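# Move the limp desk arm into the floor case

## Task

Take the small unpowered robot arm from the desk, whose joints swing freely if pushed, and set it inside the open case on the floor. It must sit low enough that the case lid could close, and it must be left to settle. It may not drop more than a few centimetres on the way. Afterwards open the gripper and drive away from it. The robot must neither tip over nor finish leaning. The placement only counts if the arm stays in the case with nothing from the robot holding it there.

## Robot and tools

ROBOT. The robot is a Hello Robot Stretch 3 with one arm. It has a two-wheel base 0.33 m long and 0.34 m wide, and a lift (lift_m) that raises the arm up a mast. The arm telescopes out to the robot's right (arm_m), and the wrist has yaw, pitch and roll, followed by a gripper. A head carrying head_camera and nav_camera pans and tilts; wrist_camera rides on the gripper. The base cannot slide sideways, so to shift the gripper forward or back you drive the base. A spin in place pivots about a point 0.05 m behind the front edge. With the arm pulled in and the wrist folded, the spin sweeps a 0.28 m radius; an unfolded, level wrist reaches beyond that. Loose objects may occasionally get a brief shove from outside.

FRAMES. Base frame: origin on the floor midway between the drive wheels, x forward, y left, z up. hand_pose is reported in it, located where the closed fingertips meet. The odometry frame is the base frame as it was at the start. Heading runs -3.142 to 3.142, positive to the left.

execute_actions takes {"actions": [...]}, run in order; an empty list just reports the state with one image per camera. If any action is malformed or out of range, the whole call is rejected and current motion continues. Each action holds "robot", "steps" (1 to 450 control steps at 30 per second, default 1) and optionally "until". {"steps": n} on its own simply waits. Motions keep running across later actions and while you think.

"robot" can be a single command, a list of up to 8 commands run one after another (a command may also be {"pause_s": s}, at most 15 s), or {"stop": true}, which brakes everything and clears the queue. A command may hold:
- "base": exactly one key. {"translate_m": d} is a straight-line offset in metres from where the base is when the command starts, forward positive, |d| at most 1. {"rotate_rad": d} is a spin in place in radians, counter-clockwise (left) positive, |d| at most 3.2.
- "joints": absolute targets by name; unnamed joints keep their targets. Ranges: lift_m 0 to 1.1 m; arm_m 0 to 0.52 m; wrist_yaw_rad -1.345 to 4.42 (0 along the arm, positive toward the front, 3.0 folded over the base); wrist_pitch_rad -1.57 to 0.451 (negative tips the fingers down); wrist_roll_rad -2.911 to 2.911; gripper_m -0.089 to 0.179 (larger is wider; the real fingertip gap is about 0.007 m less when nearly shut and 0.025 m less fully open, and zero below 0.007); head_pan_rad -3.953 to 1.73 (0 ahead, positive left, -1.57 along the arm); head_tilt_rad -1.53 to 0.419 (negative down).
- "contact_limits": {"arm_m": e}, motor effort percent 1 to 100 at which the arm halts; lower is gentler, far too low halts it immediately. It applies until the next arm_m command.

A new command takes over immediately and throws away the remainder of an older queue. Within a queue, each command waits until the previous one ended "done" (for base or gripper, "off_target" also continues); other outcomes drop the rest.

"until" ends an action early. {"robot": {"status": "ended"}} fires when nothing reads "moving" and the queue is not "running"; use it with steps 450 to wait for completion. You can also compare fields, e.g. {"robot": {"lift_m": [">", 0.3]}} using =, !=, <, <=, >, >=, or a status word / ["!=", "moving"]. {"any": {"status": "ended"}} fires when any one motion ends.

zoom_image: {"camera": one of head_camera, nav_camera, wrist_camera, "region": [x0, y0, x1, y1]} in pixels of that camera's latest image, top-left origin, up to 504 by 504, gives a sharper crop.

Wait until everything has stopped first.

RESULTS. base_status shows progress as (distance so far of goal). joint_goals, joint_status, measured_speeds, motor_effort (percent, peak since last result in brackets, biased and noisy), refusals count, queue state and queue_left appear each time. Status words: moving, done, off_target (stopped short, may still push), contact_stop (lift or arm met firm resistance and went slack until commanded again), time_out, stopped, not_commanded, torque_fault (a wrist servo switched off for 10 s after prolonged strain; the joint is limp and refuses goals). A robot.on_its_own line appears when the robot changed a goal itself, a joint is slack or off, a motor strains at rest, or base_tilt shifted 3 degrees or more. Lines starting refused:, dropped: or replaced: explain rejected goals, abandoned queues, or how a replaced motion ended. lidar_m lists 12 distances in 30-degree sectors starting straight ahead and going counter-clockwise, in a plane 0.17 m up; it misses low or clear things. wrist_depth_mm and head_depth_mm are 7x7 grids of median depth in mm.

SPEED. Fast base motion (0.30 m/s, 1.9 rad/s) needs lift_m under 0.30, arm_m under 0.03 and wrist_yaw_rad over 2.54; otherwise 0.10 m/s and 0.63 rad/s.

GRIPPER. Command gripper_m below the object's width to grasp; lower squeezes harder but the stall guard may ease off, so heavy items can slip. Release by going at least 0.02 above where the fingers made contact. Neither reading nor "done" proves a grasp; check images or efforts.

CAUTIONS. Fold or unfold the wrist only with lift_m between 0.32 and 0.95, pitch -0.4 and roll near 0; once folded, the lift may go down to 0.25. With yaw below -0.4 keep pitch at -0.5 or lower. Pushing into something rigid with the gripper above about 0.45 m can tip the robot, a second push after a contact_stop even more so, as can driving while holding or pressing something fixed, or snagging furniture (worst backing up). If tilted, reverse the last move in small steps, free the gripper, and lower lift to about 0.2. Lower the limp arm gently to the case bottom, avoid drops, slams and hard pushes, release, and back away.

Each tool is called after "Request:" as name(argument=value, ...), one argument or row to a line, values as JSON.

## Session

Request:
execute_actions(
  actions=[],
)

Scene clock: 0.00 s.
robot.base_odometry: x=+0.000 y=+0.000 heading=+0.000 (m, m, rad; robot's odometry frame)
robot.turned_by_wheels: +0.000 (rad since the last result)
robot.turned_by_imu: +0.000 (rad since the last result)
robot.base_tilt: forward=-0.1 right=+2.0 (deg)
robot.lidar_m: 2.16 2.16 1.29 2.04 2.04 2.36 2.42 2.15 2.00 1.72 1.72 1.99
robot.head_depth_mm: 2050 2382 2374 2382 2375 2357 2307 / 2027 2322 2305 2293 2310 2252 2275 / 2023 2239 2247 2243 2239 2233 2202 / 2010 2157 2177 2179 2172 2159 2158 / 1990 2092 2118 2103 2101 2087 2074 / 1993 2084 2068 2052 2052 2067 2028 / 1981 2018 2013 2007 1983 2007 2008
robot.base_status: not_commanded
robot.joint_positions: lift_m=+0.439 arm_m=-0.001 wrist_yaw_rad=+2.833 wrist_pitch_rad=-0.394 wrist_roll_rad=-0.002 gripper_m=+0.037 head_pan_rad=+0.017 head_tilt_rad=+0.001
robot.joint_goals: lift_m=+0.439 arm_m=-0.001 wrist_yaw_rad=+2.833 wrist_pitch_rad=-0.394 wrist_roll_rad=-0.002 gripper_m=+0.037 head_pan_rad=+0.017 head_tilt_rad=+0.001
robot.joint_status: lift_m=not_commanded arm_m=not_commanded wrist_yaw_rad=not_commanded wrist_pitch_rad=not_commanded wrist_roll_rad=not_commanded gripper_m=not_commanded head_pan_rad=not_commanded head_tilt_rad=not_commanded
robot.measured_speeds: translate_m=+0.000 rotate_rad=+0.000 lift_m=+0.000 arm_m=+0.000 wrist_yaw_rad=+0.000 wrist_pitch_rad=+0.000 wrist_roll_rad=+0.000 head_pan_rad=+0.000 head_tilt_rad=+0.000
robot: refusals=0 queue=idle queue_left=0
robot.motor_effort: left_wheel=+1 right_wheel=-1 lift_m=+38 arm_m=-1 wrist_yaw_rad=+1 wrist_pitch_rad=+5 wrist_roll_rad=+0 gripper_m=+0 head_pan_rad=+0 head_tilt_rad=+2 (%)
robot.hand_pose: x=+0.0477 y=+0.0723 z=+0.4571 quat_wxyz=(+0.244, +0.706, +0.031, +0.665) (m; robot's base frame)
robot.wrist_depth_mm: - - - - - - - / - - - - - - - / - - - - - - - / - - - - - - - / - 919 966 917 920 864 878 / - 759 782 744 776 734 723 / 655 - 623 634 618 628 621
pictures: head_camera (sideways: a quarter turn clockwise sets it upright), nav_camera (sideways: a quarter turn counterclockwise sets it upright), wrist_camera
Images, in order (width x height): head_camera 896x504, nav_camera 672x504, wrist_camera 644x364.

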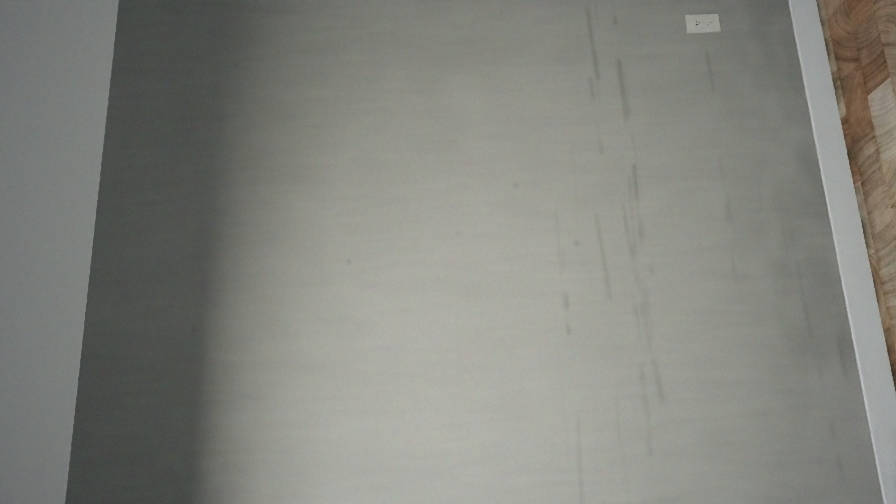

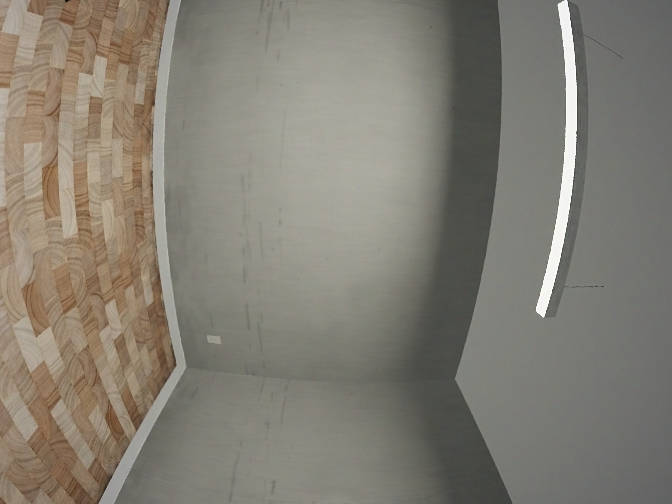

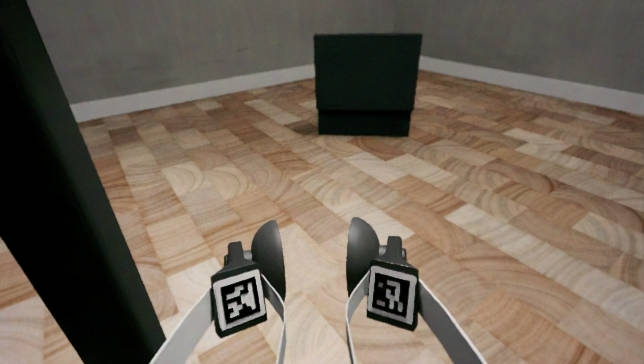

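Request:
execute_actions(
  actions=[
    {"robot":{"joints":{"head_pan_rad":1.2,"head_tilt_rad":-0.6}},"steps":450,"until":{"robot":{"status":"ended"}}},
  ],
)

Request:
execute_actions(
  actions=[
    {"robot":{"joints":{"head_pan_rad":-2.6,"head_tilt_rad":-0.5}},"steps":450,"until":{"robot":{"status":"ended"}}},
  ],
)

Scene clock: 6.80 s.
robot.base_odometry: x=+0.000 y=+0.000 heading=+0.000 (m, m, rad; robot's odometry frame)
robot.turned_by_wheels: +0.000 (rad since the last result)
robot.turned_by_imu: -0.001 (rad since the last result)
robot.base_tilt: forward=-0.1 right=+2.0 (deg)
robot.lidar_m: 2.16 2.16 1.29 2.04 2.04 2.36 2.41 2.15 1.99 1.73 1.72 1.99
robot.head_depth_mm: 2194 2344 2533 2254 1771 1460 1252 / 2393 2583 2762 2241 1740 1468 1257 / 2430 2688 2895 1563 1671 1473 1249 / 2252 2486 2704 1585 1693 1474 1263 / 2080 2256 2492 2274 1804 1490 1253 / 1937 2106 2287 2286 1789 1490 1272 / 1827 1980 2156 2226 1805 1481 1263
robot.base_status: not_commanded
robot.joint_positions: lift_m=+0.439 arm_m=-0.001 wrist_yaw_rad=+2.833 wrist_pitch_rad=-0.394 wrist_roll_rad=-0.002 gripper_m=+0.037 head_pan_rad=+1.193 head_tilt_rad=-0.592
robot.joint_goals: lift_m=+0.439 arm_m=-0.001 wrist_yaw_rad=+2.833 wrist_pitch_rad=-0.394 wrist_roll_rad=-0.002 gripper_m=+0.037 head_pan_rad=+1.200 head_tilt_rad=-0.600
robot.joint_status: lift_m=not_commanded arm_m=not_commanded wrist_yaw_rad=not_commanded wrist_pitch_rad=not_commanded wrist_roll_rad=not_commanded gripper_m=not_commanded head_pan_rad=done head_tilt_rad=done
robot.measured_speeds: translate_m=+0.000 rotate_rad=+0.000 lift_m=+0.000 arm_m=+0.000 wrist_yaw_rad=+0.000 wrist_pitch_rad=+0.000 wrist_roll_rad=+0.000 head_pan_rad=+0.000 head_tilt_rad=+0.000
robot: refusals=0 queue=done queue_left=0
robot.motor_effort: left_wheel=+1(1) right_wheel=-1(0) lift_m=+38(37) arm_m=+0(1) wrist_yaw_rad=+1(0) wrist_pitch_rad=+6(6) wrist_roll_rad=+0(0) gripper_m=-1(0) head_pan_rad=+3(31) head_tilt_rad=-4(36) (%)
robot.hand_pose: x=+0.0477 y=+0.0723 z=+0.4571 quat_wxyz=(+0.244, +0.706, +0.031, +0.665) (m; robot's base frame)
robot.wrist_depth_mm: - - - - - - - / - - - - - - - / - - - - - - - / - - - - - - - / - 943 949 914 926 855 865 / - 780 783 765 780 747 739 / 651 - 625 635 620 637 628
pictures: head_camera (sideways: a quarter turn clockwise sets it upright), nav_camera (sideways: a quarter turn counterclockwise sets it upright), wrist_camera
camera_calibration (this result's frames):
head_camera: T_world_to_cam=[[-0.229389, -0.499625, -0.835317, 1.10297], [-0.91906, 0.393758, 0.0168687, -0.017183], [0.320485, 0.771576, -0.549509, 0.670878], [0, 0, 0, 1]] pos_world=[0.0222117, 0.0402064, 1.29028]
nav_camera: T_world_to_cam=[[0.163091, 0.506358, 0.84676, -1.07047], [0.926394, -0.373841, 0.045126, -0.0116776], [0.339404, 0.777074, -0.530058, 0.646837], [0, 0, 0, 1]] pos_world=[-0.0341362, 0.0350366, 1.24982]
wrist_camera: T_world_to_cam=[[0.945047, -0.325483, -0.0307668, -0.0114806], [-0.193185, -0.480028, -0.855717, 0.473256], [0.263753, 0.814637, -0.516528, 0.327093], [0, 0, 0, 1]] pos_world=[0.0160041, -0.0430222, 0.573573]
Images, in order (width x height): head_camera 896x504, nav_camera 672x504, wrist_camera 644x364.

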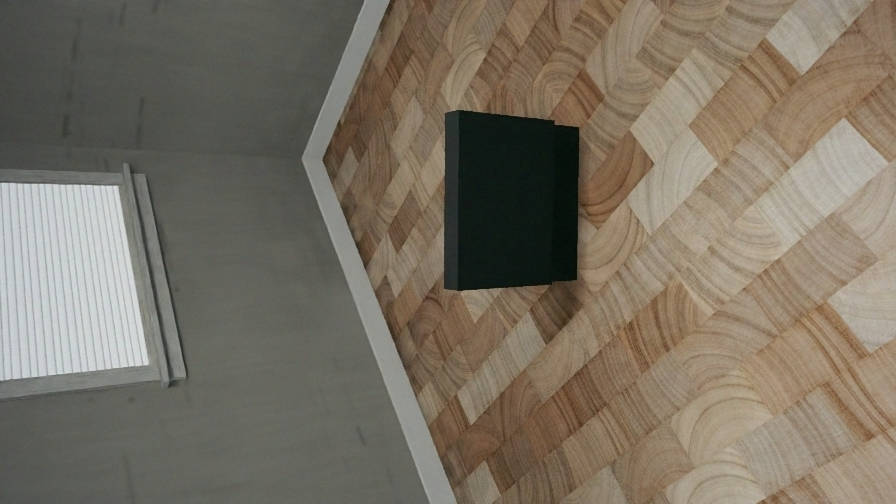

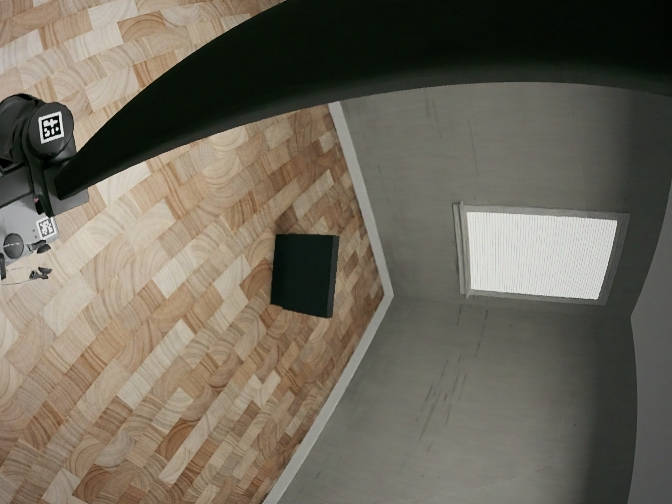

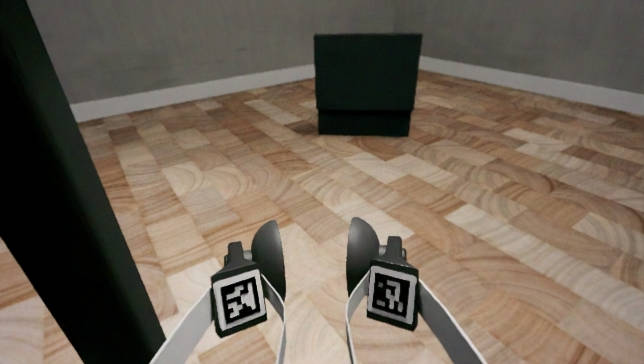

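Scene clock: 9.13 s.
robot.base_odometry: x=+0.000 y=+0.000 heading=+0.000 (m, m, rad; robot's odometry frame)
robot.turned_by_wheels: +0.000 (rad since the last result)
robot.turned_by_imu: -0.001 (rad since the last result)
robot.base_tilt: forward=-0.1 right=+2.0 (deg)
robot.lidar_m: 2.16 2.16 1.29 2.04 2.04 2.36 2.41 2.15 2.00 1.73 1.73 1.99
robot.head_depth_mm: 2158 2309 2127 2582 1946 1545 1313 / 2189 2334 2172 2446 1956 1584 1317 / 2236 2381 2640 2559 1954 1580 1320 / 2258 2478 2715 2651 1971 1584 1328 / 2362 2516 2799 2625 1980 1584 1326 / 2383 2607 2866 2636 1992 1585 1328 / 2440 2712 2885 2645 1984 1606 1337
robot.base_status: not_commanded
robot.joint_positions: lift_m=+0.439 arm_m=-0.001 wrist_yaw_rad=+2.833 wrist_pitch_rad=-0.394 wrist_roll_rad=-0.002 gripper_m=+0.037 head_pan_rad=-2.593 head_tilt_rad=-0.507
robot.joint_goals: lift_m=+0.439 arm_m=-0.001 wrist_yaw_rad=+2.833 wrist_pitch_rad=-0.394 wrist_roll_rad=-0.002 gripper_m=+0.037 head_pan_rad=-2.600 head_tilt_rad=-0.500
robot.joint_status: lift_m=not_commanded arm_m=not_commanded wrist_yaw_rad=not_commanded wrist_pitch_rad=not_commanded wrist_roll_rad=not_commanded gripper_m=not_commanded head_pan_rad=done head_tilt_rad=done
robot.measured_speeds: translate_m=+0.000 rotate_rad=+0.000 lift_m=+0.000 arm_m=+0.000 wrist_yaw_rad=+0.000 wrist_pitch_rad=+0.000 wrist_roll_rad=+0.000 head_pan_rad=+0.000 head_tilt_rad=+0.000
robot: refusals=0 queue=done queue_left=0
robot.motor_effort: left_wheel=+1(1) right_wheel=-1(0) lift_m=+38(38) arm_m=-1(0) wrist_yaw_rad=+2(1) wrist_pitch_rad=+6(6) wrist_roll_rad=+0(0) gripper_m=+0(1) head_pan_rad=-2(31) head_tilt_rad=+4(17) (%)
robot.hand_pose: x=+0.0477 y=+0.0723 z=+0.4571 quat_wxyz=(+0.244, +0.706, +0.031, +0.665) (m; robot's base frame)
robot.wrist_depth_mm: - - - - - - - / - - - - - - - / - - - - - - - / - - - - - - - / - 923 953 919 923 887 883 / - 757 774 747 757 719 733 / 651 - 637 636 619 632 623
pictures: head_camera (sideways: a quarter turn clockwise sets it upright), nav_camera (sideways: a quarter turn counterclockwise sets it upright), wrist_camera
camera_calibration (this result's frames):
head_camera: T_world_to_cam=[[0.421466, 0.223986, -0.878748, 1.15564], [0.499917, -0.865863, 0.019069, -0.0287053], [-0.756604, -0.447338, -0.476906, 0.582983], [0, 0, 0, 1]] pos_world=[-0.0316242, -0.022911, 1.29409]
nav_camera: T_world_to_cam=[[-0.371717, -0.268701, 0.888609, -1.12179], [-0.513203, 0.857113, 0.0444977, -0.00208302], [-0.773595, -0.439496, -0.456502, 0.557918], [0, 0, 0, 1]] pos_world=[0.0135465, -0.0544372, 1.25161]
wrist_camera: T_world_to_cam=[[0.945047, -0.325483, -0.0307668, -0.0114806], [-0.193185, -0.480029, -0.855717, 0.473256], [0.263753, 0.814637, -0.516528, 0.327093], [0, 0, 0, 1]] pos_world=[0.0160041, -0.0430222, 0.573573]
Images, in order (width x height): head_camera 896x504, nav_camera 672x504, wrist_camera 644x364.

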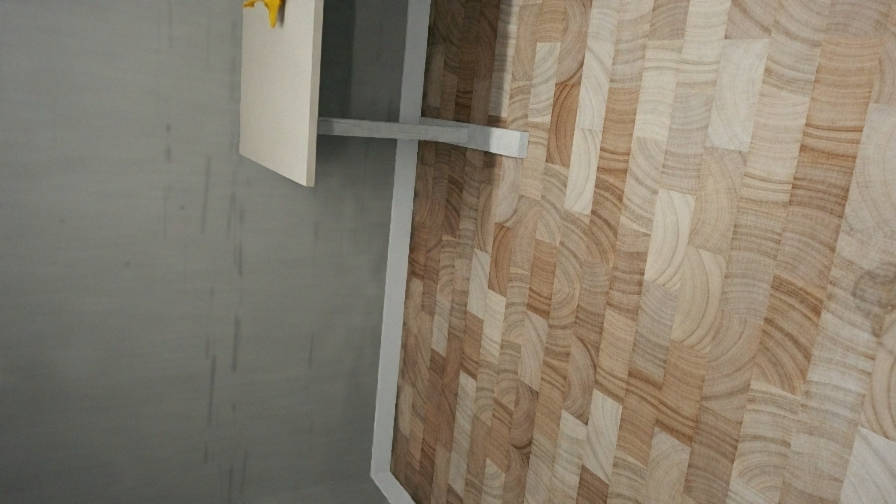

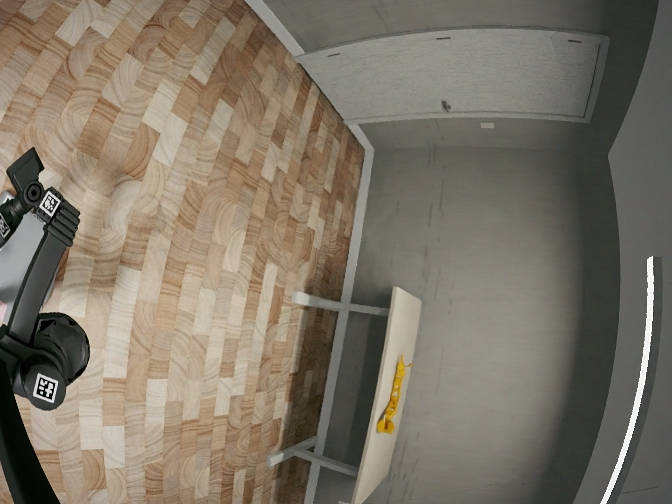

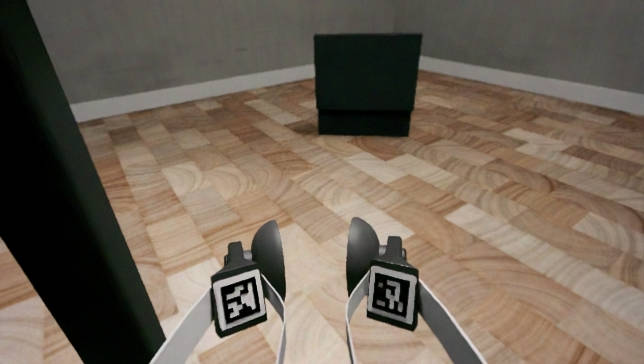

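Request:
execute_actions(
  actions=[
    {"robot":{"joints":{"head_pan_rad":-3.1,"head_tilt_rad":-0.35,"lift_m":0.27}},"steps":450,"until":{"robot":{"status":"ended"}}},
  ],
)

Scene clock: 14.17 s.
robot.base_odometry: x=+0.000 y=+0.000 heading=+0.000 (m, m, rad; robot's odometry frame)
robot.turned_by_wheels: +0.000 (rad since the last result)
robot.turned_by_imu: -0.001 (rad since the last result)
robot.base_tilt: forward=-0.1 right=+2.0 (deg)
robot.lidar_m: 2.16 2.16 1.29 2.04 2.04 2.37 2.41 2.15 2.00 1.73 1.73 1.99
robot.head_depth_mm: 2514 2637 2787 2990 2407 1819 1469 / 2400 2546 2689 2900 2410 1829 1463 / 2336 2483 2596 2859 2434 1821 1483 / 2308 2440 2572 2799 2451 1837 1486 / 2234 2361 2472 2698 2461 1839 1490 / 2217 2350 2424 2613 2443 1863 1494 / 2161 2248 2382 2163 2381 1850 1490
robot.base_status: not_commanded
robot.joint_positions: lift_m=+0.270 arm_m=-0.001 wrist_yaw_rad=+2.833 wrist_pitch_rad=-0.394 wrist_roll_rad=-0.002 gripper_m=+0.037 head_pan_rad=-3.093 head_tilt_rad=-0.359
robot.joint_goals: lift_m=+0.270 arm_m=-0.001 wrist_yaw_rad=+2.833 wrist_pitch_rad=-0.394 wrist_roll_rad=-0.002 gripper_m=+0.037 head_pan_rad=-3.100 head_tilt_rad=-0.350
robot.joint_status: lift_m=done arm_m=not_commanded wrist_yaw_rad=not_commanded wrist_pitch_rad=not_commanded wrist_roll_rad=not_commanded gripper_m=not_commanded head_pan_rad=done head_tilt_rad=done
robot.measured_speeds: translate_m=+0.000 rotate_rad=+0.000 lift_m=+0.000 arm_m=+0.000 wrist_yaw_rad=+0.000 wrist_pitch_rad=+0.000 wrist_roll_rad=+0.000 head_pan_rad=+0.000 head_tilt_rad=+0.000
robot: refusals=0 queue=done queue_left=0
robot.motor_effort: left_wheel=+1(1) right_wheel=-1(1) lift_m=+29(39) arm_m=-1(0) wrist_yaw_rad=+1(1) wrist_pitch_rad=+6(6) wrist_roll_rad=+0(0) gripper_m=+0(0) head_pan_rad=-2(24) head_tilt_rad=+4(19) (%)
robot.hand_pose: x=+0.0477 y=+0.0723 z=+0.2883 quat_wxyz=(+0.244, +0.706, +0.031, +0.665) (m; robot's base frame)
robot.wrist_depth_mm: - - - - - - - / - - - - - - - / - - - - - - - / - 833 825 825 796 797 776 / - 652 678 647 650 628 620 / - 544 545 534 552 531 519 / 461 - - 449 437 442 443
pictures: head_camera (sideways: a quarter turn clockwise sets it upright), nav_camera (sideways: a quarter turn counterclockwise sets it upright), wrist_camera
camera_calibration (this result's frames):
head_camera: T_world_to_cam=[[0.342583, -0.0121004, -0.93941, 1.23527], [0.0266173, -0.999391, 0.0225797, -0.0303928], [-0.939111, -0.0327399, -0.342052, 0.408611], [0, 0, 0, 1]] pos_world=[-0.0386429, -0.00204907, 1.30088]
nav_camera: T_world_to_cam=[[-0.319122, -0.0509326, 0.946344, -1.19745], [-0.0329324, 0.998548, 0.0426369, -0.00259847], [-0.947141, -0.0175591, -0.320336, 0.381779], [0, 0, 0, 1]] pos_world=[-0.0206193, -0.0516908, 1.25561]
wrist_camera: T_world_to_cam=[[0.945047, -0.325485, -0.0307655, -0.016673], [-0.193198, -0.480071, -0.855691, 0.328843], [0.263745, 0.814611, -0.516572, 0.239947], [0, 0, 0, 1]] pos_world=[0.016004, -0.0430224, 0.404825]
Images, in order (width x height): head_camera 896x504, nav_camera 672x504, wrist_camera 644x364.

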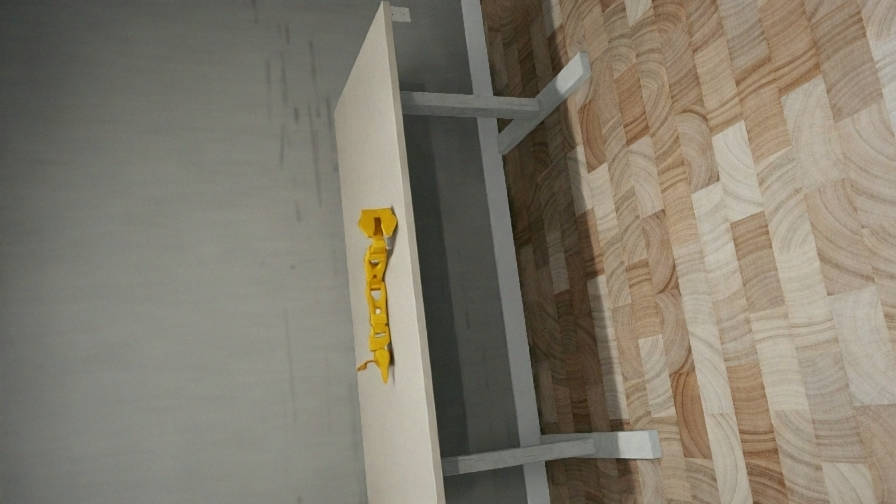

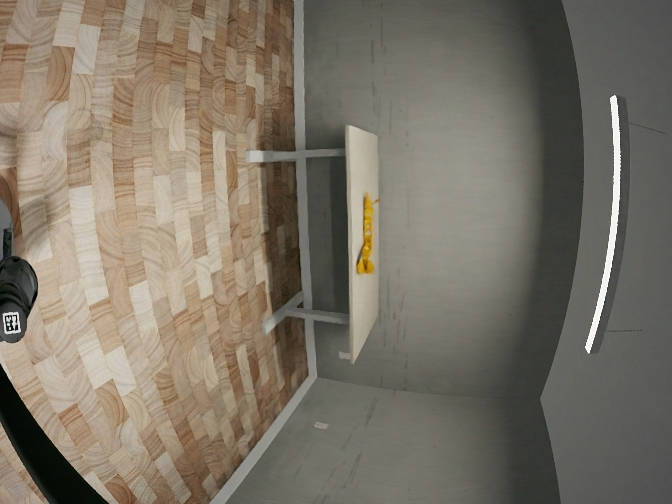

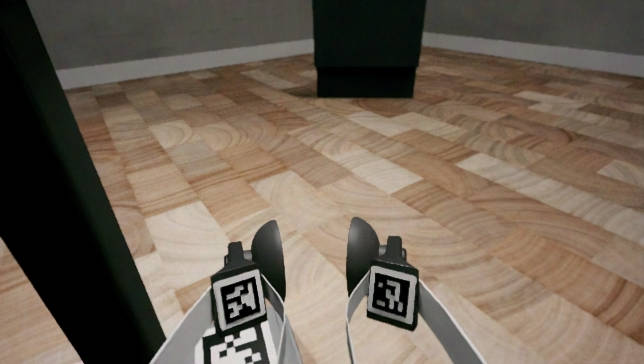

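Request:
execute_actions(
  actions=[
    {"robot":[{"base":{"translate_m":-0.8}},{"base":{"translate_m":-0.76}},{"base":{"rotate_rad":-1.28},"joints":{"head_pan_rad":-1.57,"head_tilt_rad":-0.75}}],"steps":450,"until":{"robot":{"status":"ended"}}},
  ],
)

Scene clock: 54.23 s.
robot.base_odometry: x=-1.560 y=+0.000 heading=-1.280 (m, m, rad; robot's odometry frame)
robot.turned_by_wheels: -1.280 (rad since the last result)
robot.turned_by_imu: -1.279 (rad since the last result)
robot.base_tilt: forward=-0.1 right=+2.0 (deg)
robot.lidar_m: 2.11 2.24 3.15 2.35 2.24 1.68 1.64 0.93 0.98 1.10 0.83 1.62
robot.head_depth_mm: 946 1065 1024 824 610 598 1165 / 943 1070 1023 822 618 603 1168 / 944 1060 1029 825 671 603 1178 / 947 1064 1031 823 689 604 1175 / 942 1064 1036 831 689 604 1173 / 943 1059 1037 832 693 605 1180 / 940 1060 1045 809 694 607 1175
robot.base_status: done (rotate_rad -1.2799 of -1.2800)
robot.joint_positions: lift_m=+0.270 arm_m=-0.001 wrist_yaw_rad=+2.833 wrist_pitch_rad=-0.394 wrist_roll_rad=-0.002 gripper_m=+0.037 head_pan_rad=-1.577 head_tilt_rad=-0.741
robot.joint_goals: lift_m=+0.270 arm_m=-0.001 wrist_yaw_rad=+2.833 wrist_pitch_rad=-0.394 wrist_roll_rad=-0.002 gripper_m=+0.037 head_pan_rad=-1.570 head_tilt_rad=-0.750
robot.joint_status: lift_m=done arm_m=not_commanded wrist_yaw_rad=not_commanded wrist_pitch_rad=not_commanded wrist_roll_rad=not_commanded gripper_m=not_commanded head_pan_rad=done head_tilt_rad=done
robot.measured_speeds: translate_m=+0.000 rotate_rad=+0.000 lift_m=+0.000 arm_m=+0.000 wrist_yaw_rad=+0.000 wrist_pitch_rad=+0.000 wrist_roll_rad=+0.000 head_pan_rad=+0.000 head_tilt_rad=+0.000
robot: refusals=0 queue=done queue_left=0
robot.motor_effort: left_wheel=+3(11) right_wheel=-2(5) lift_m=+30(29) arm_m=-1(1) wrist_yaw_rad=+0(0) wrist_pitch_rad=+6(6) wrist_roll_rad=+0(0) gripper_m=+0(0) head_pan_rad=+3(32) head_tilt_rad=-5(33) (%)
robot.hand_pose: x=+0.0477 y=+0.0723 z=+0.2883 quat_wxyz=(+0.244, +0.706, +0.031, +0.665) (m; robot's base frame)
robot.wrist_depth_mm: - - - - - - - / - - - - - - - / - - - - - - - / - 837 802 803 826 793 795 / - 645 684 647 653 627 628 / - 538 544 526 538 517 517 / 464 - - 453 436 445 447
pictures: head_camera (sideways: a quarter turn clockwise sets it upright), nav_camera (sideways: a quarter turn counterclockwise sets it upright), wrist_camera
camera_calibration (this result's frames):
head_camera: T_world_to_cam=[[0.0330017, 0.666692, -0.744603, 0.98312], [0.999297, -0.0352655, 0.0127146, -0.0234739], [-0.0177821, -0.744499, -0.667387, 0.826287], [0, 0, 0, 1]] pos_world=[0.00570587, -0.0410955, 1.28379]
nav_camera: T_world_to_cam=[[0.0312017, -0.650784, 0.758621, -0.954764], [-0.998954, 0.00508124, 0.0454455, -0.000340089], [-0.0334299, -0.759246, -0.649945, 0.805077], [0, 0, 0, 1]] pos_world=[0.0563642, -0.010093, 1.24758]
wrist_camera: T_world_to_cam=[[0.945045, -0.32549, -0.0307615, -0.0166799], [-0.193241, -0.480205, -0.855605, 0.328769], [0.263719, 0.81453, -0.516714, 0.239995], [0, 0, 0, 1]] pos_world=[0.0160038, -0.0430357, 0.404793]
Images, in order (width x height): head_camera 896x504, nav_camera 672x504, wrist_camera 644x364.

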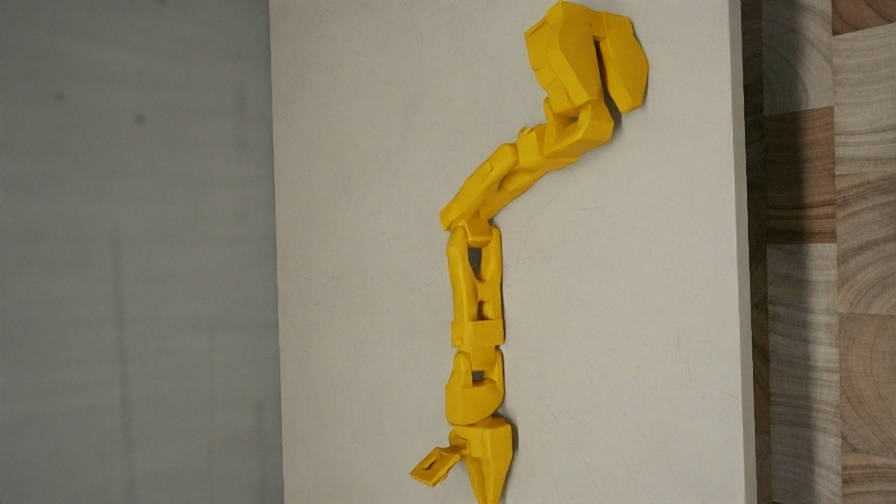

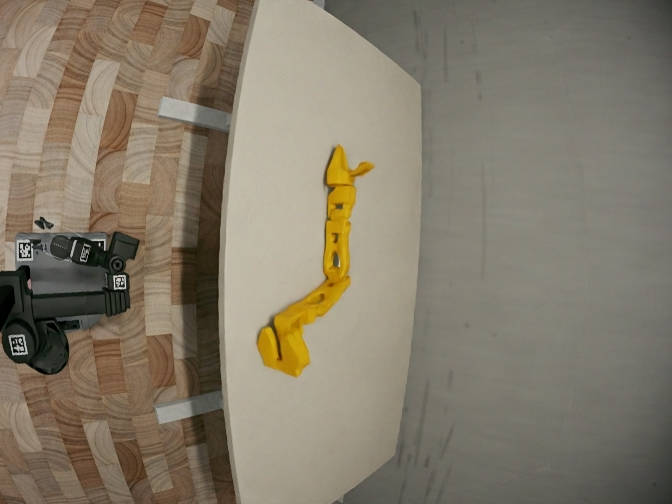

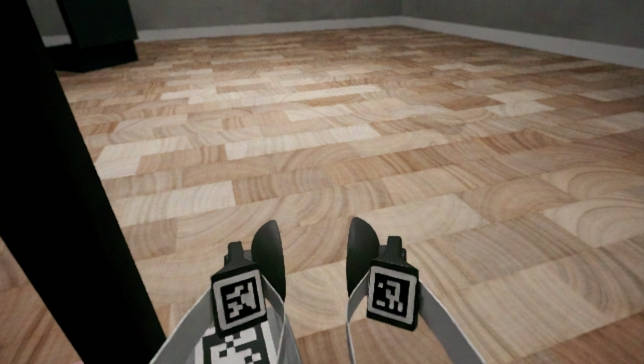

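Request:
execute_actions(
  actions=[
    {"robot":[{"joints":{"lift_m":0.93},"base":{"translate_m":0.08}},{"joints":{"wrist_yaw_rad":0,"gripper_m":0.0}},{"joints":{"lift_m":1.08,"wrist_pitch_rad":-1.5,"arm_m":0.3}}],"steps":450,"until":{"robot":{"status":"ended"}}},
  ],
)

Scene clock: 91.90 s.
robot.base_odometry: x=-1.537 y=-0.077 heading=-1.280 (m, m, rad; robot's odometry frame)
robot.turned_by_wheels: +0.000 (rad since the last result)
robot.turned_by_imu: -0.005 (rad since the last result)
robot.base_tilt: forward=-0.1 right=+2.0 (deg)
robot.lidar_m: 2.02 2.15 3.03 2.40 2.35 1.77 1.72 0.99 1.13 1.10 0.79 1.63
robot.head_depth_mm: 947 1074 1022 819 641 612 1170 / 970 1068 1023 822 671 600 1173 / 971 1064 1028 760 687 604 1172 / - - 1030 760 688 606 1174 / 950 1060 1031 766 693 605 1178 / 946 1058 1038 769 695 608 1181 / 943 1061 1042 835 696 609 1177
robot.base_status: done (translate_m +0.0800 of +0.0800)
robot.joint_positions: lift_m=+1.080 arm_m=+0.300 wrist_yaw_rad=+0.000 wrist_pitch_rad=-1.494 wrist_roll_rad=-0.002 gripper_m=+0.000 head_pan_rad=-1.577 head_tilt_rad=-0.741
robot.joint_goals: lift_m=+1.080 arm_m=+0.300 wrist_yaw_rad=+0.000 wrist_pitch_rad=-1.500 wrist_roll_rad=-0.002 gripper_m=+0.000 head_pan_rad=-1.570 head_tilt_rad=-0.750
robot.joint_status: lift_m=done arm_m=done wrist_yaw_rad=done wrist_pitch_rad=done wrist_roll_rad=not_commanded gripper_m=done head_pan_rad=done head_tilt_rad=done
robot.measured_speeds: translate_m=+0.000 rotate_rad=+0.000 lift_m=+0.000 arm_m=+0.000 wrist_yaw_rad=+0.000 wrist_pitch_rad=+0.000 wrist_roll_rad=+0.000 head_pan_rad=+0.000 head_tilt_rad=+0.000
robot: refusals=0 queue=done queue_left=0
robot.motor_effort: left_wheel=+3(14) right_wheel=-2(4) lift_m=+47(47) arm_m=+4(5) wrist_yaw_rad=+1(1) wrist_pitch_rad=-2(5) wrist_roll_rad=+0(0) gripper_m=-3(82) head_pan_rad=+3(3) head_tilt_rad=-5(5) (%)
robot.hand_pose: x=-0.0216 y=-0.4402 z=+0.9611 quat_wxyz=(+0.519, +0.481, -0.518, -0.480) (m; robot's base frame)
robot.wrist_depth_mm: 387 391 390 390 394 395 398 / 388 350 341 340 348 402 402 / 394 397 400 398 401 405 407 / 397 400 400 404 406 346 411 / 405 403 405 407 409 341 410 / 408 405 407 - 414 416 418 / - - - - - - -
pictures: head_camera (sideways: a quarter turn clockwise sets it upright), nav_camera (sideways: a quarter turn counterclockwise sets it upright), wrist_camera
camera_calibration (this result's frames):
head_camera: T_world_to_cam=[[0.0328505, 0.666699, -0.744603, 0.983121], [0.999305, -0.0350389, 0.0127146, -0.023474], [-0.0176133, -0.744503, -0.667387, 0.826286], [0, 0, 0, 1]] pos_world=[0.00571519, -0.0410956, 1.28379]
nav_camera: T_world_to_cam=[[0.0313493, -0.650777, 0.758621, -0.954765], [-0.998955, 0.00485474, 0.0454455, -0.000340082], [-0.0332578, -0.759253, -0.649945, 0.805075], [0, 0, 0, 1]] pos_world=[0.0563665, -0.0100816, 1.24758]
wrist_camera: T_world_to_cam=[[-0.999221, 0.0387428, 0.00748703, -0.0157688], [0.0391803, 0.996662, 0.0716235, 0.408963], [-0.00468715, 0.071861, -0.997404, 1.15257], [0, 0, 0, 1]] pos_world=[-0.0263775, -0.489812, 1.12041]
Images, in order (width x height): head_camera 896x504, nav_camera 672x504, wrist_camera 644x364.

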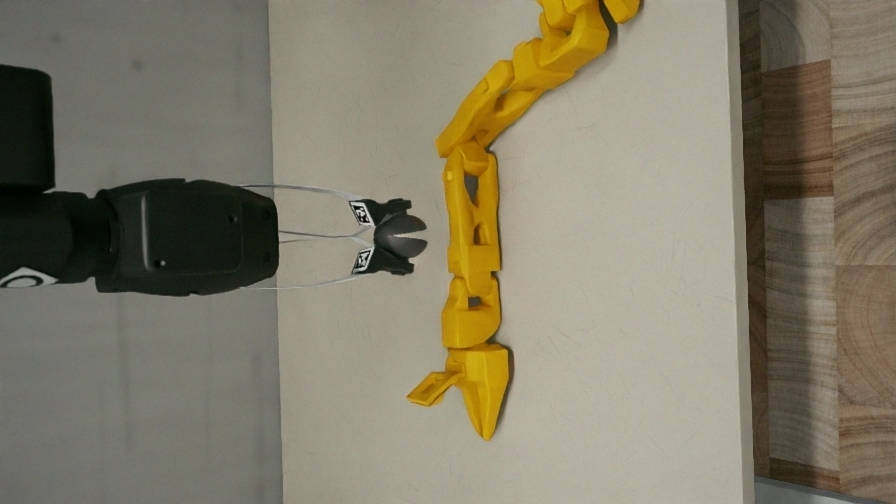

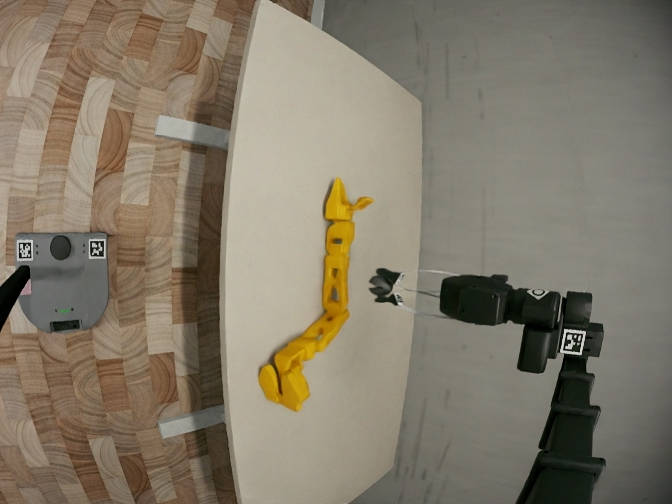

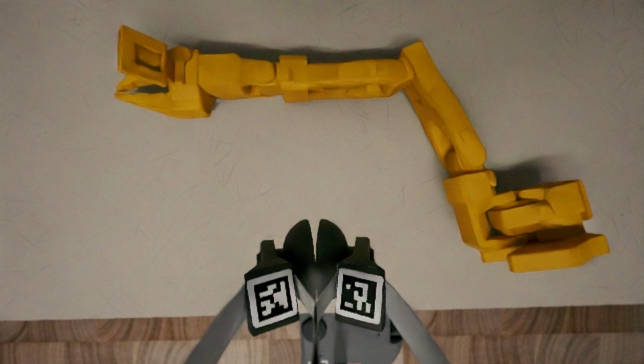

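Request:
execute_actions(
  actions=[
    {"robot":[{"joints":{"arm_m":0.505,"lift_m":0.95}},{"joints":{"lift_m":0.872}}],"steps":450,"until":{"robot":{"status":"ended"}}},
  ],
)

Request:
execute_actions(
  actions=[
    {"robot":[{"joints":{"arm_m":0.38}}],"steps":450,"until":{"robot":{"status":"ended"}}},
  ],
)

Scene clock: 108.97 s.
robot.base_odometry: x=-1.537 y=-0.077 heading=-1.280 (m, m, rad; robot's odometry frame)
robot.turned_by_wheels: +0.000 (rad since the last result)
robot.turned_by_imu: -0.002 (rad since the last result)
robot.base_tilt: forward=-0.1 right=+2.0 (deg)
robot.lidar_m: 2.02 2.14 3.05 2.39 2.36 1.76 1.72 0.99 1.13 1.10 0.79 1.62
robot.head_depth_mm: 953 1070 1090 - 638 614 1165 / 950 1035 - 808 678 602 1172 / 933 - 1024 761 688 603 1176 / 947 - 935 759 690 604 1178 / 948 1057 1025 764 692 609 1177 / 946 1065 1041 767 698 608 1173 / 948 1056 1044 836 697 609 1183
robot.base_status: done (translate_m +0.0800 of +0.0800)
robot.joint_positions: lift_m=+0.872 arm_m=+0.505 wrist_yaw_rad=+0.000 wrist_pitch_rad=-1.495 wrist_roll_rad=-0.002 gripper_m=+0.000 head_pan_rad=-1.577 head_tilt_rad=-0.741
robot.joint_goals: lift_m=+0.872 arm_m=+0.505 wrist_yaw_rad=+0.000 wrist_pitch_rad=-1.500 wrist_roll_rad=-0.002 gripper_m=+0.000 head_pan_rad=-1.570 head_tilt_rad=-0.750
robot.joint_status: lift_m=done arm_m=done wrist_yaw_rad=done wrist_pitch_rad=done wrist_roll_rad=not_commanded gripper_m=done head_pan_rad=done head_tilt_rad=done
robot.measured_speeds: translate_m=+0.000 rotate_rad=+0.000 lift_m=+0.000 arm_m=+0.000 wrist_yaw_rad=+0.000 wrist_pitch_rad=+0.000 wrist_roll_rad=+0.000 head_pan_rad=+0.000 head_tilt_rad=+0.000
robot: refusals=0 queue=done queue_left=0
robot.motor_effort: left_wheel=+3(3) right_wheel=-2(2) lift_m=+29(44) arm_m=+4(5) wrist_yaw_rad=+1(1) wrist_pitch_rad=-2(2) wrist_roll_rad=+0(0) gripper_m=-2(2) head_pan_rad=+3(3) head_tilt_rad=-5(5) (%)
robot.hand_pose: x=-0.0216 y=-0.6451 z=+0.7537 quat_wxyz=(+0.519, +0.481, -0.518, -0.481) (m; robot's base frame)
robot.wrist_depth_mm: 185 186 187 188 189 189 190 / 187 187 189 190 190 192 193 / 188 190 191 190 192 193 194 / 191 191 192 193 193 195 196 / 192 193 194 195 195 197 198 / 194 194 195 - 199 199 200 / 188 196 196 198 199 180 201
pictures: head_camera (sideways: a quarter turn clockwise sets it upright), nav_camera (sideways: a quarter turn counterclockwise sets it upright), wrist_camera
camera_calibration (this result's frames):
head_camera: T_world_to_cam=[[0.0328506, 0.666699, -0.744603, 0.983121], [0.999305, -0.035039, 0.0127146, -0.023474], [-0.0176134, -0.744503, -0.667387, 0.826286], [0, 0, 0, 1]] pos_world=[0.00571519, -0.0410956, 1.28379]
nav_camera: T_world_to_cam=[[0.0313492, -0.650777, 0.758621, -0.954765], [-0.998955, 0.00485486, 0.0454455, -0.000340082], [-0.0332579, -0.759253, -0.649945, 0.805075], [0, 0, 0, 1]] pos_world=[0.0563665, -0.0100816, 1.24758]
wrist_camera: T_world_to_cam=[[-0.999219, 0.038795, 0.00751318, -0.0062662], [0.0392373, 0.996611, 0.0722944, 0.627426], [-0.00468306, 0.0725327, -0.997355, 0.96086], [0, 0, 0, 1]] pos_world=[-0.0263801, -0.694751, 0.913006]
Images, in order (width x height): head_camera 896x504, nav_camera 672x504, wrist_camera 644x364.

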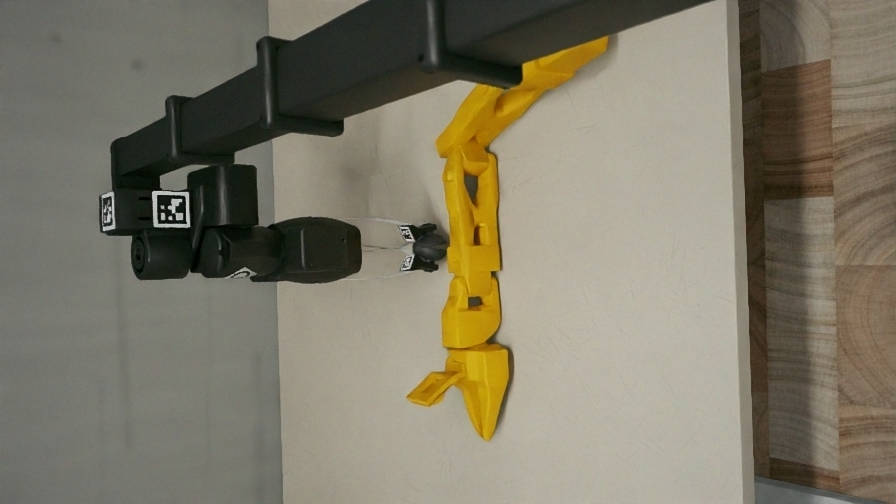

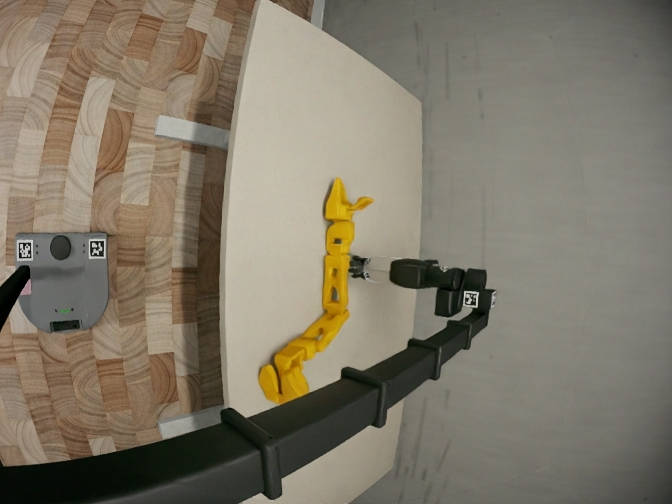

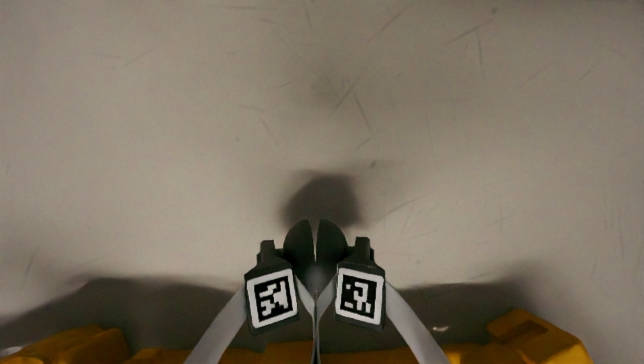

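Scene clock: 111.00 s.
robot.base_odometry: x=-1.537 y=-0.077 heading=-1.280 (m, m, rad; robot's odometry frame)
robot.turned_by_wheels: +0.000 (rad since the last result)
robot.turned_by_imu: +0.000 (rad since the last result)
robot.base_tilt: forward=-0.1 right=+2.1 (deg)
robot.lidar_m: 2.03 2.14 3.03 2.40 2.34 1.76 1.72 0.99 1.13 1.10 0.79 1.62
robot.head_depth_mm: 946 1064 1092 - 642 613 1165 / 949 1030 - 800 669 600 1173 / 946 1021 960 820 675 605 1171 / 945 1025 - 814 668 604 1176 / 948 1063 1027 830 662 607 1176 / 947 1065 1033 828 645 608 1178 / 942 1052 1037 832 697 608 1186
robot.base_status: done (translate_m +0.0800 of +0.0800)
robot.joint_positions: lift_m=+0.872 arm_m=+0.380 wrist_yaw_rad=+0.000 wrist_pitch_rad=-1.487 wrist_roll_rad=-0.002 gripper_m=+0.000 head_pan_rad=-1.577 head_tilt_rad=-0.741
robot.joint_goals: lift_m=+0.872 arm_m=+0.380 wrist_yaw_rad=+0.000 wrist_pitch_rad=-1.500 wrist_roll_rad=-0.002 gripper_m=+0.000 head_pan_rad=-1.570 head_tilt_rad=-0.750
robot.joint_status: lift_m=done arm_m=done wrist_yaw_rad=done wrist_pitch_rad=done wrist_roll_rad=not_commanded gripper_m=done head_pan_rad=done head_tilt_rad=done
robot.measured_speeds: translate_m=+0.000 rotate_rad=+0.000 lift_m=+0.000 arm_m=+0.000 wrist_yaw_rad=+0.000 wrist_pitch_rad=+0.000 wrist_roll_rad=+0.000 head_pan_rad=+0.000 head_tilt_rad=+0.000
robot: refusals=0 queue=done queue_left=0
robot.motor_effort: left_wheel=+3(3) right_wheel=-3(2) lift_m=+29(30) arm_m=-6(7) wrist_yaw_rad=+0(0) wrist_pitch_rad=-6(9) wrist_roll_rad=+0(0) gripper_m=-3(2) head_pan_rad=+3(4) head_tilt_rad=-5(5) (%)
robot.hand_pose: x=-0.0216 y=-0.5228 z=+0.7537 quat_wxyz=(+0.521, +0.479, -0.520, -0.478) (m; robot's base frame)
robot.wrist_depth_mm: 186 187 189 189 189 191 192 / 189 188 189 190 191 192 193 / 190 189 191 192 193 193 195 / 191 192 193 194 195 196 195 / 192 194 193 195 197 187 198 / 195 195 196 - 184 146 143 / 163 169 148 142 139 138 144
pictures: head_camera (sideways: a quarter turn clockwise sets it upright), nav_camera (sideways: a quarter turn counterclockwise sets it upright), wrist_camera
camera_calibration (this result's frames):
head_camera: T_world_to_cam=[[0.0328457, 0.6667, -0.744602, 0.98312], [0.999305, -0.0350317, 0.0127146, -0.0234739], [-0.0176079, -0.744503, -0.667387, 0.826287], [0, 0, 0, 1]] pos_world=[0.00571549, -0.0410956, 1.28379]
nav_camera: T_world_to_cam=[[0.031354, -0.650778, 0.758621, -0.954764], [-0.998955, 0.00484744, 0.0454455, -0.000340081], [-0.0332523, -0.759253, -0.649946, 0.805076], [0, 0, 0, 1]] pos_world=[0.0563666, -0.0100812, 1.24758]
wrist_camera: T_world_to_cam=[[-0.999219, 0.0388619, 0.0071929, -0.0107314], [0.0392436, 0.997173, 0.064081, 0.512098], [-0.00468225, 0.0643132, -0.997919, 0.948091], [0, 0, 0, 1]] pos_world=[-0.0263804, -0.571208, 0.913379]
Images, in order (width x height): head_camera 896x504, nav_camera 672x504, wrist_camera 644x364.

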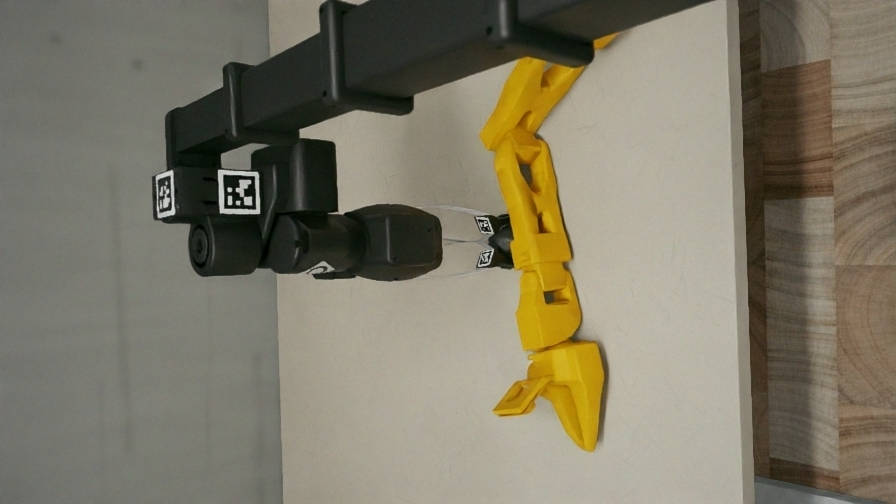

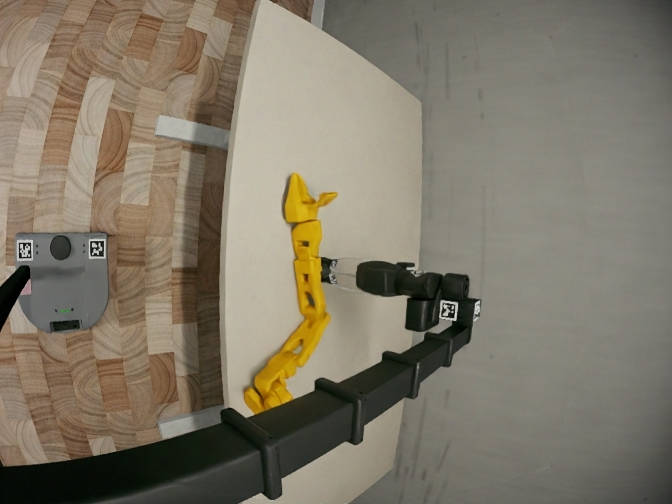

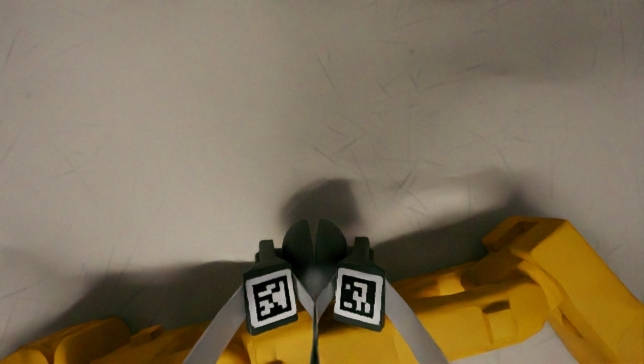

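Request:
execute_actions(
  actions=[
    {"robot":[{"joints":{"arm_m":0.39}},{"joints":{"lift_m":1.0}},{"joints":{"arm_m":0.27},"base":{"translate_m":-0.08}}],"steps":450,"until":{"robot":{"status":"ended"}}},
  ],
)

Scene clock: 124.53 s.
robot.base_odometry: x=-1.560 y=+0.000 heading=-1.280 (m, m, rad; robot's odometry frame)
robot.turned_by_wheels: +0.000 (rad since the last result)
robot.turned_by_imu: -0.002 (rad since the last result)
robot.base_tilt: forward=-0.2 right=+2.1 (deg)
robot.lidar_m: 2.11 2.23 3.13 2.35 2.24 1.69 1.64 0.93 0.98 1.10 0.83 1.62
robot.head_depth_mm: - 1085 1022 818 608 585 1167 / - - 1024 822 627 601 1173 / - - 1028 820 666 605 1174 / - - - 827 673 603 1173 / 944 1064 1037 830 668 605 1181 / 939 1064 1034 832 663 608 1182 / 940 1058 1041 833 647 608 1180
robot.base_status: done (translate_m -0.0800 of -0.0800)
robot.joint_positions: lift_m=+1.000 arm_m=+0.270 wrist_yaw_rad=+0.000 wrist_pitch_rad=-1.494 wrist_roll_rad=-0.002 gripper_m=+0.000 head_pan_rad=-1.577 head_tilt_rad=-0.741
robot.joint_goals: lift_m=+1.000 arm_m=+0.270 wrist_yaw_rad=+0.000 wrist_pitch_rad=-1.500 wrist_roll_rad=-0.002 gripper_m=+0.000 head_pan_rad=-1.570 head_tilt_rad=-0.750
robot.joint_status: lift_m=done arm_m=done wrist_yaw_rad=done wrist_pitch_rad=done wrist_roll_rad=not_commanded gripper_m=done head_pan_rad=done head_tilt_rad=done
robot.measured_speeds: translate_m=+0.000 rotate_rad=+0.000 lift_m=+0.000 arm_m=+0.000 wrist_yaw_rad=+0.000 wrist_pitch_rad=+0.000 wrist_roll_rad=+0.000 head_pan_rad=+0.000 head_tilt_rad=+0.000
robot: refusals=0 queue=done queue_left=0
robot.motor_effort: left_wheel=+3(5) right_wheel=-1(6) lift_m=+46(51) arm_m=-5(8) wrist_yaw_rad=+0(1) wrist_pitch_rad=-2(6) wrist_roll_rad=+0(0) gripper_m=-2(2) head_pan_rad=+3(2) head_tilt_rad=-5(5) (%)
robot.hand_pose: x=-0.0216 y=-0.4108 z=+0.8811 quat_wxyz=(+0.519, +0.481, -0.518, -0.480) (m; robot's base frame)
robot.wrist_depth_mm: 311 309 312 314 315 313 316 / 314 312 316 314 319 318 322 / 312 264 262 304 320 321 322 / 264 320 322 319 295 326 328 / 322 322 324 326 328 266 255 / 323 326 327 - 329 262 238 / - - - - - - -
pictures: head_camera (sideways: a quarter turn clockwise sets it upright), nav_camera (sideways: a quarter turn counterclockwise sets it upright), wrist_camera
camera_calibration (this result's frames):
head_camera: T_world_to_cam=[[0.0328277, 0.666701, -0.744602, 0.98312], [0.999306, -0.0350046, 0.0127146, -0.0234739], [-0.0175877, -0.744503, -0.667387, 0.826287], [0, 0, 0, 1]] pos_world=[0.0057166, -0.0410956, 1.28379]
nav_camera: T_world_to_cam=[[0.0313716, -0.650777, 0.758621, -0.954764], [-0.998955, 0.00482041, 0.0454455, -0.00034008], [-0.0332317, -0.759254, -0.649946, 0.805076], [0, 0, 0, 1]] pos_world=[0.0563668, -0.0100798, 1.24758]
wrist_camera: T_world_to_cam=[[-0.999219, 0.0387957, 0.0074951, -0.0162963], [0.0392345, 0.996645, 0.0718304, 0.385143], [-0.00468325, 0.0720684, -0.997389, 1.07074], [0, 0, 0, 1]] pos_world=[-0.0263799, -0.460385, 1.0404]
Images, in order (width x height): head_camera 896x504, nav_camera 672x504, wrist_camera 644x364.

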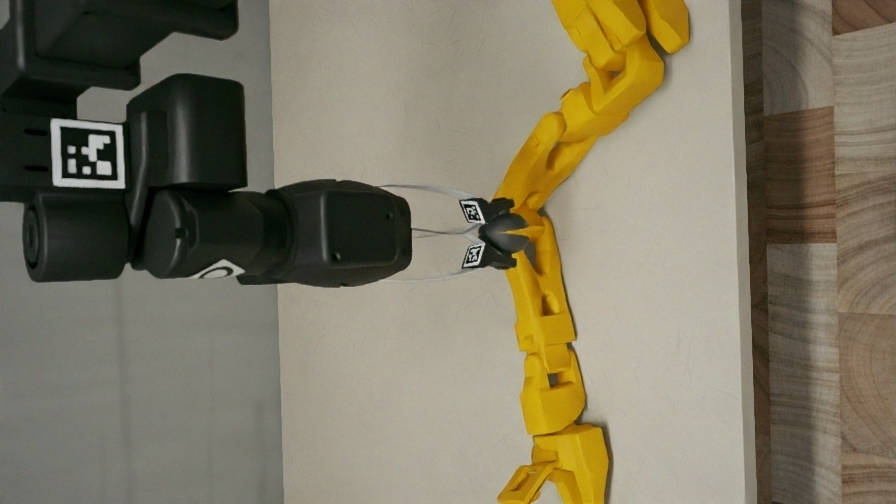

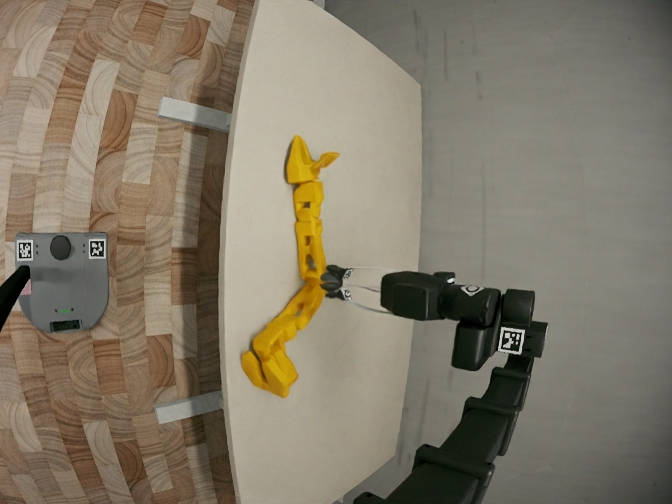

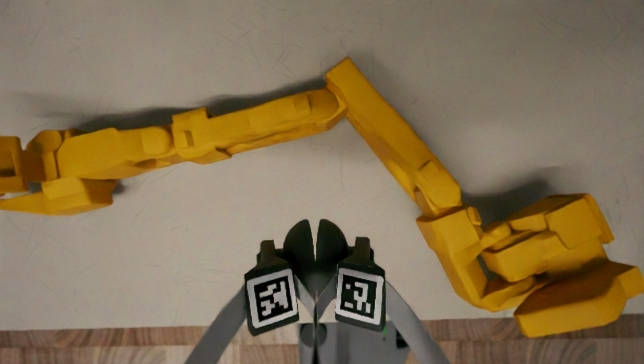

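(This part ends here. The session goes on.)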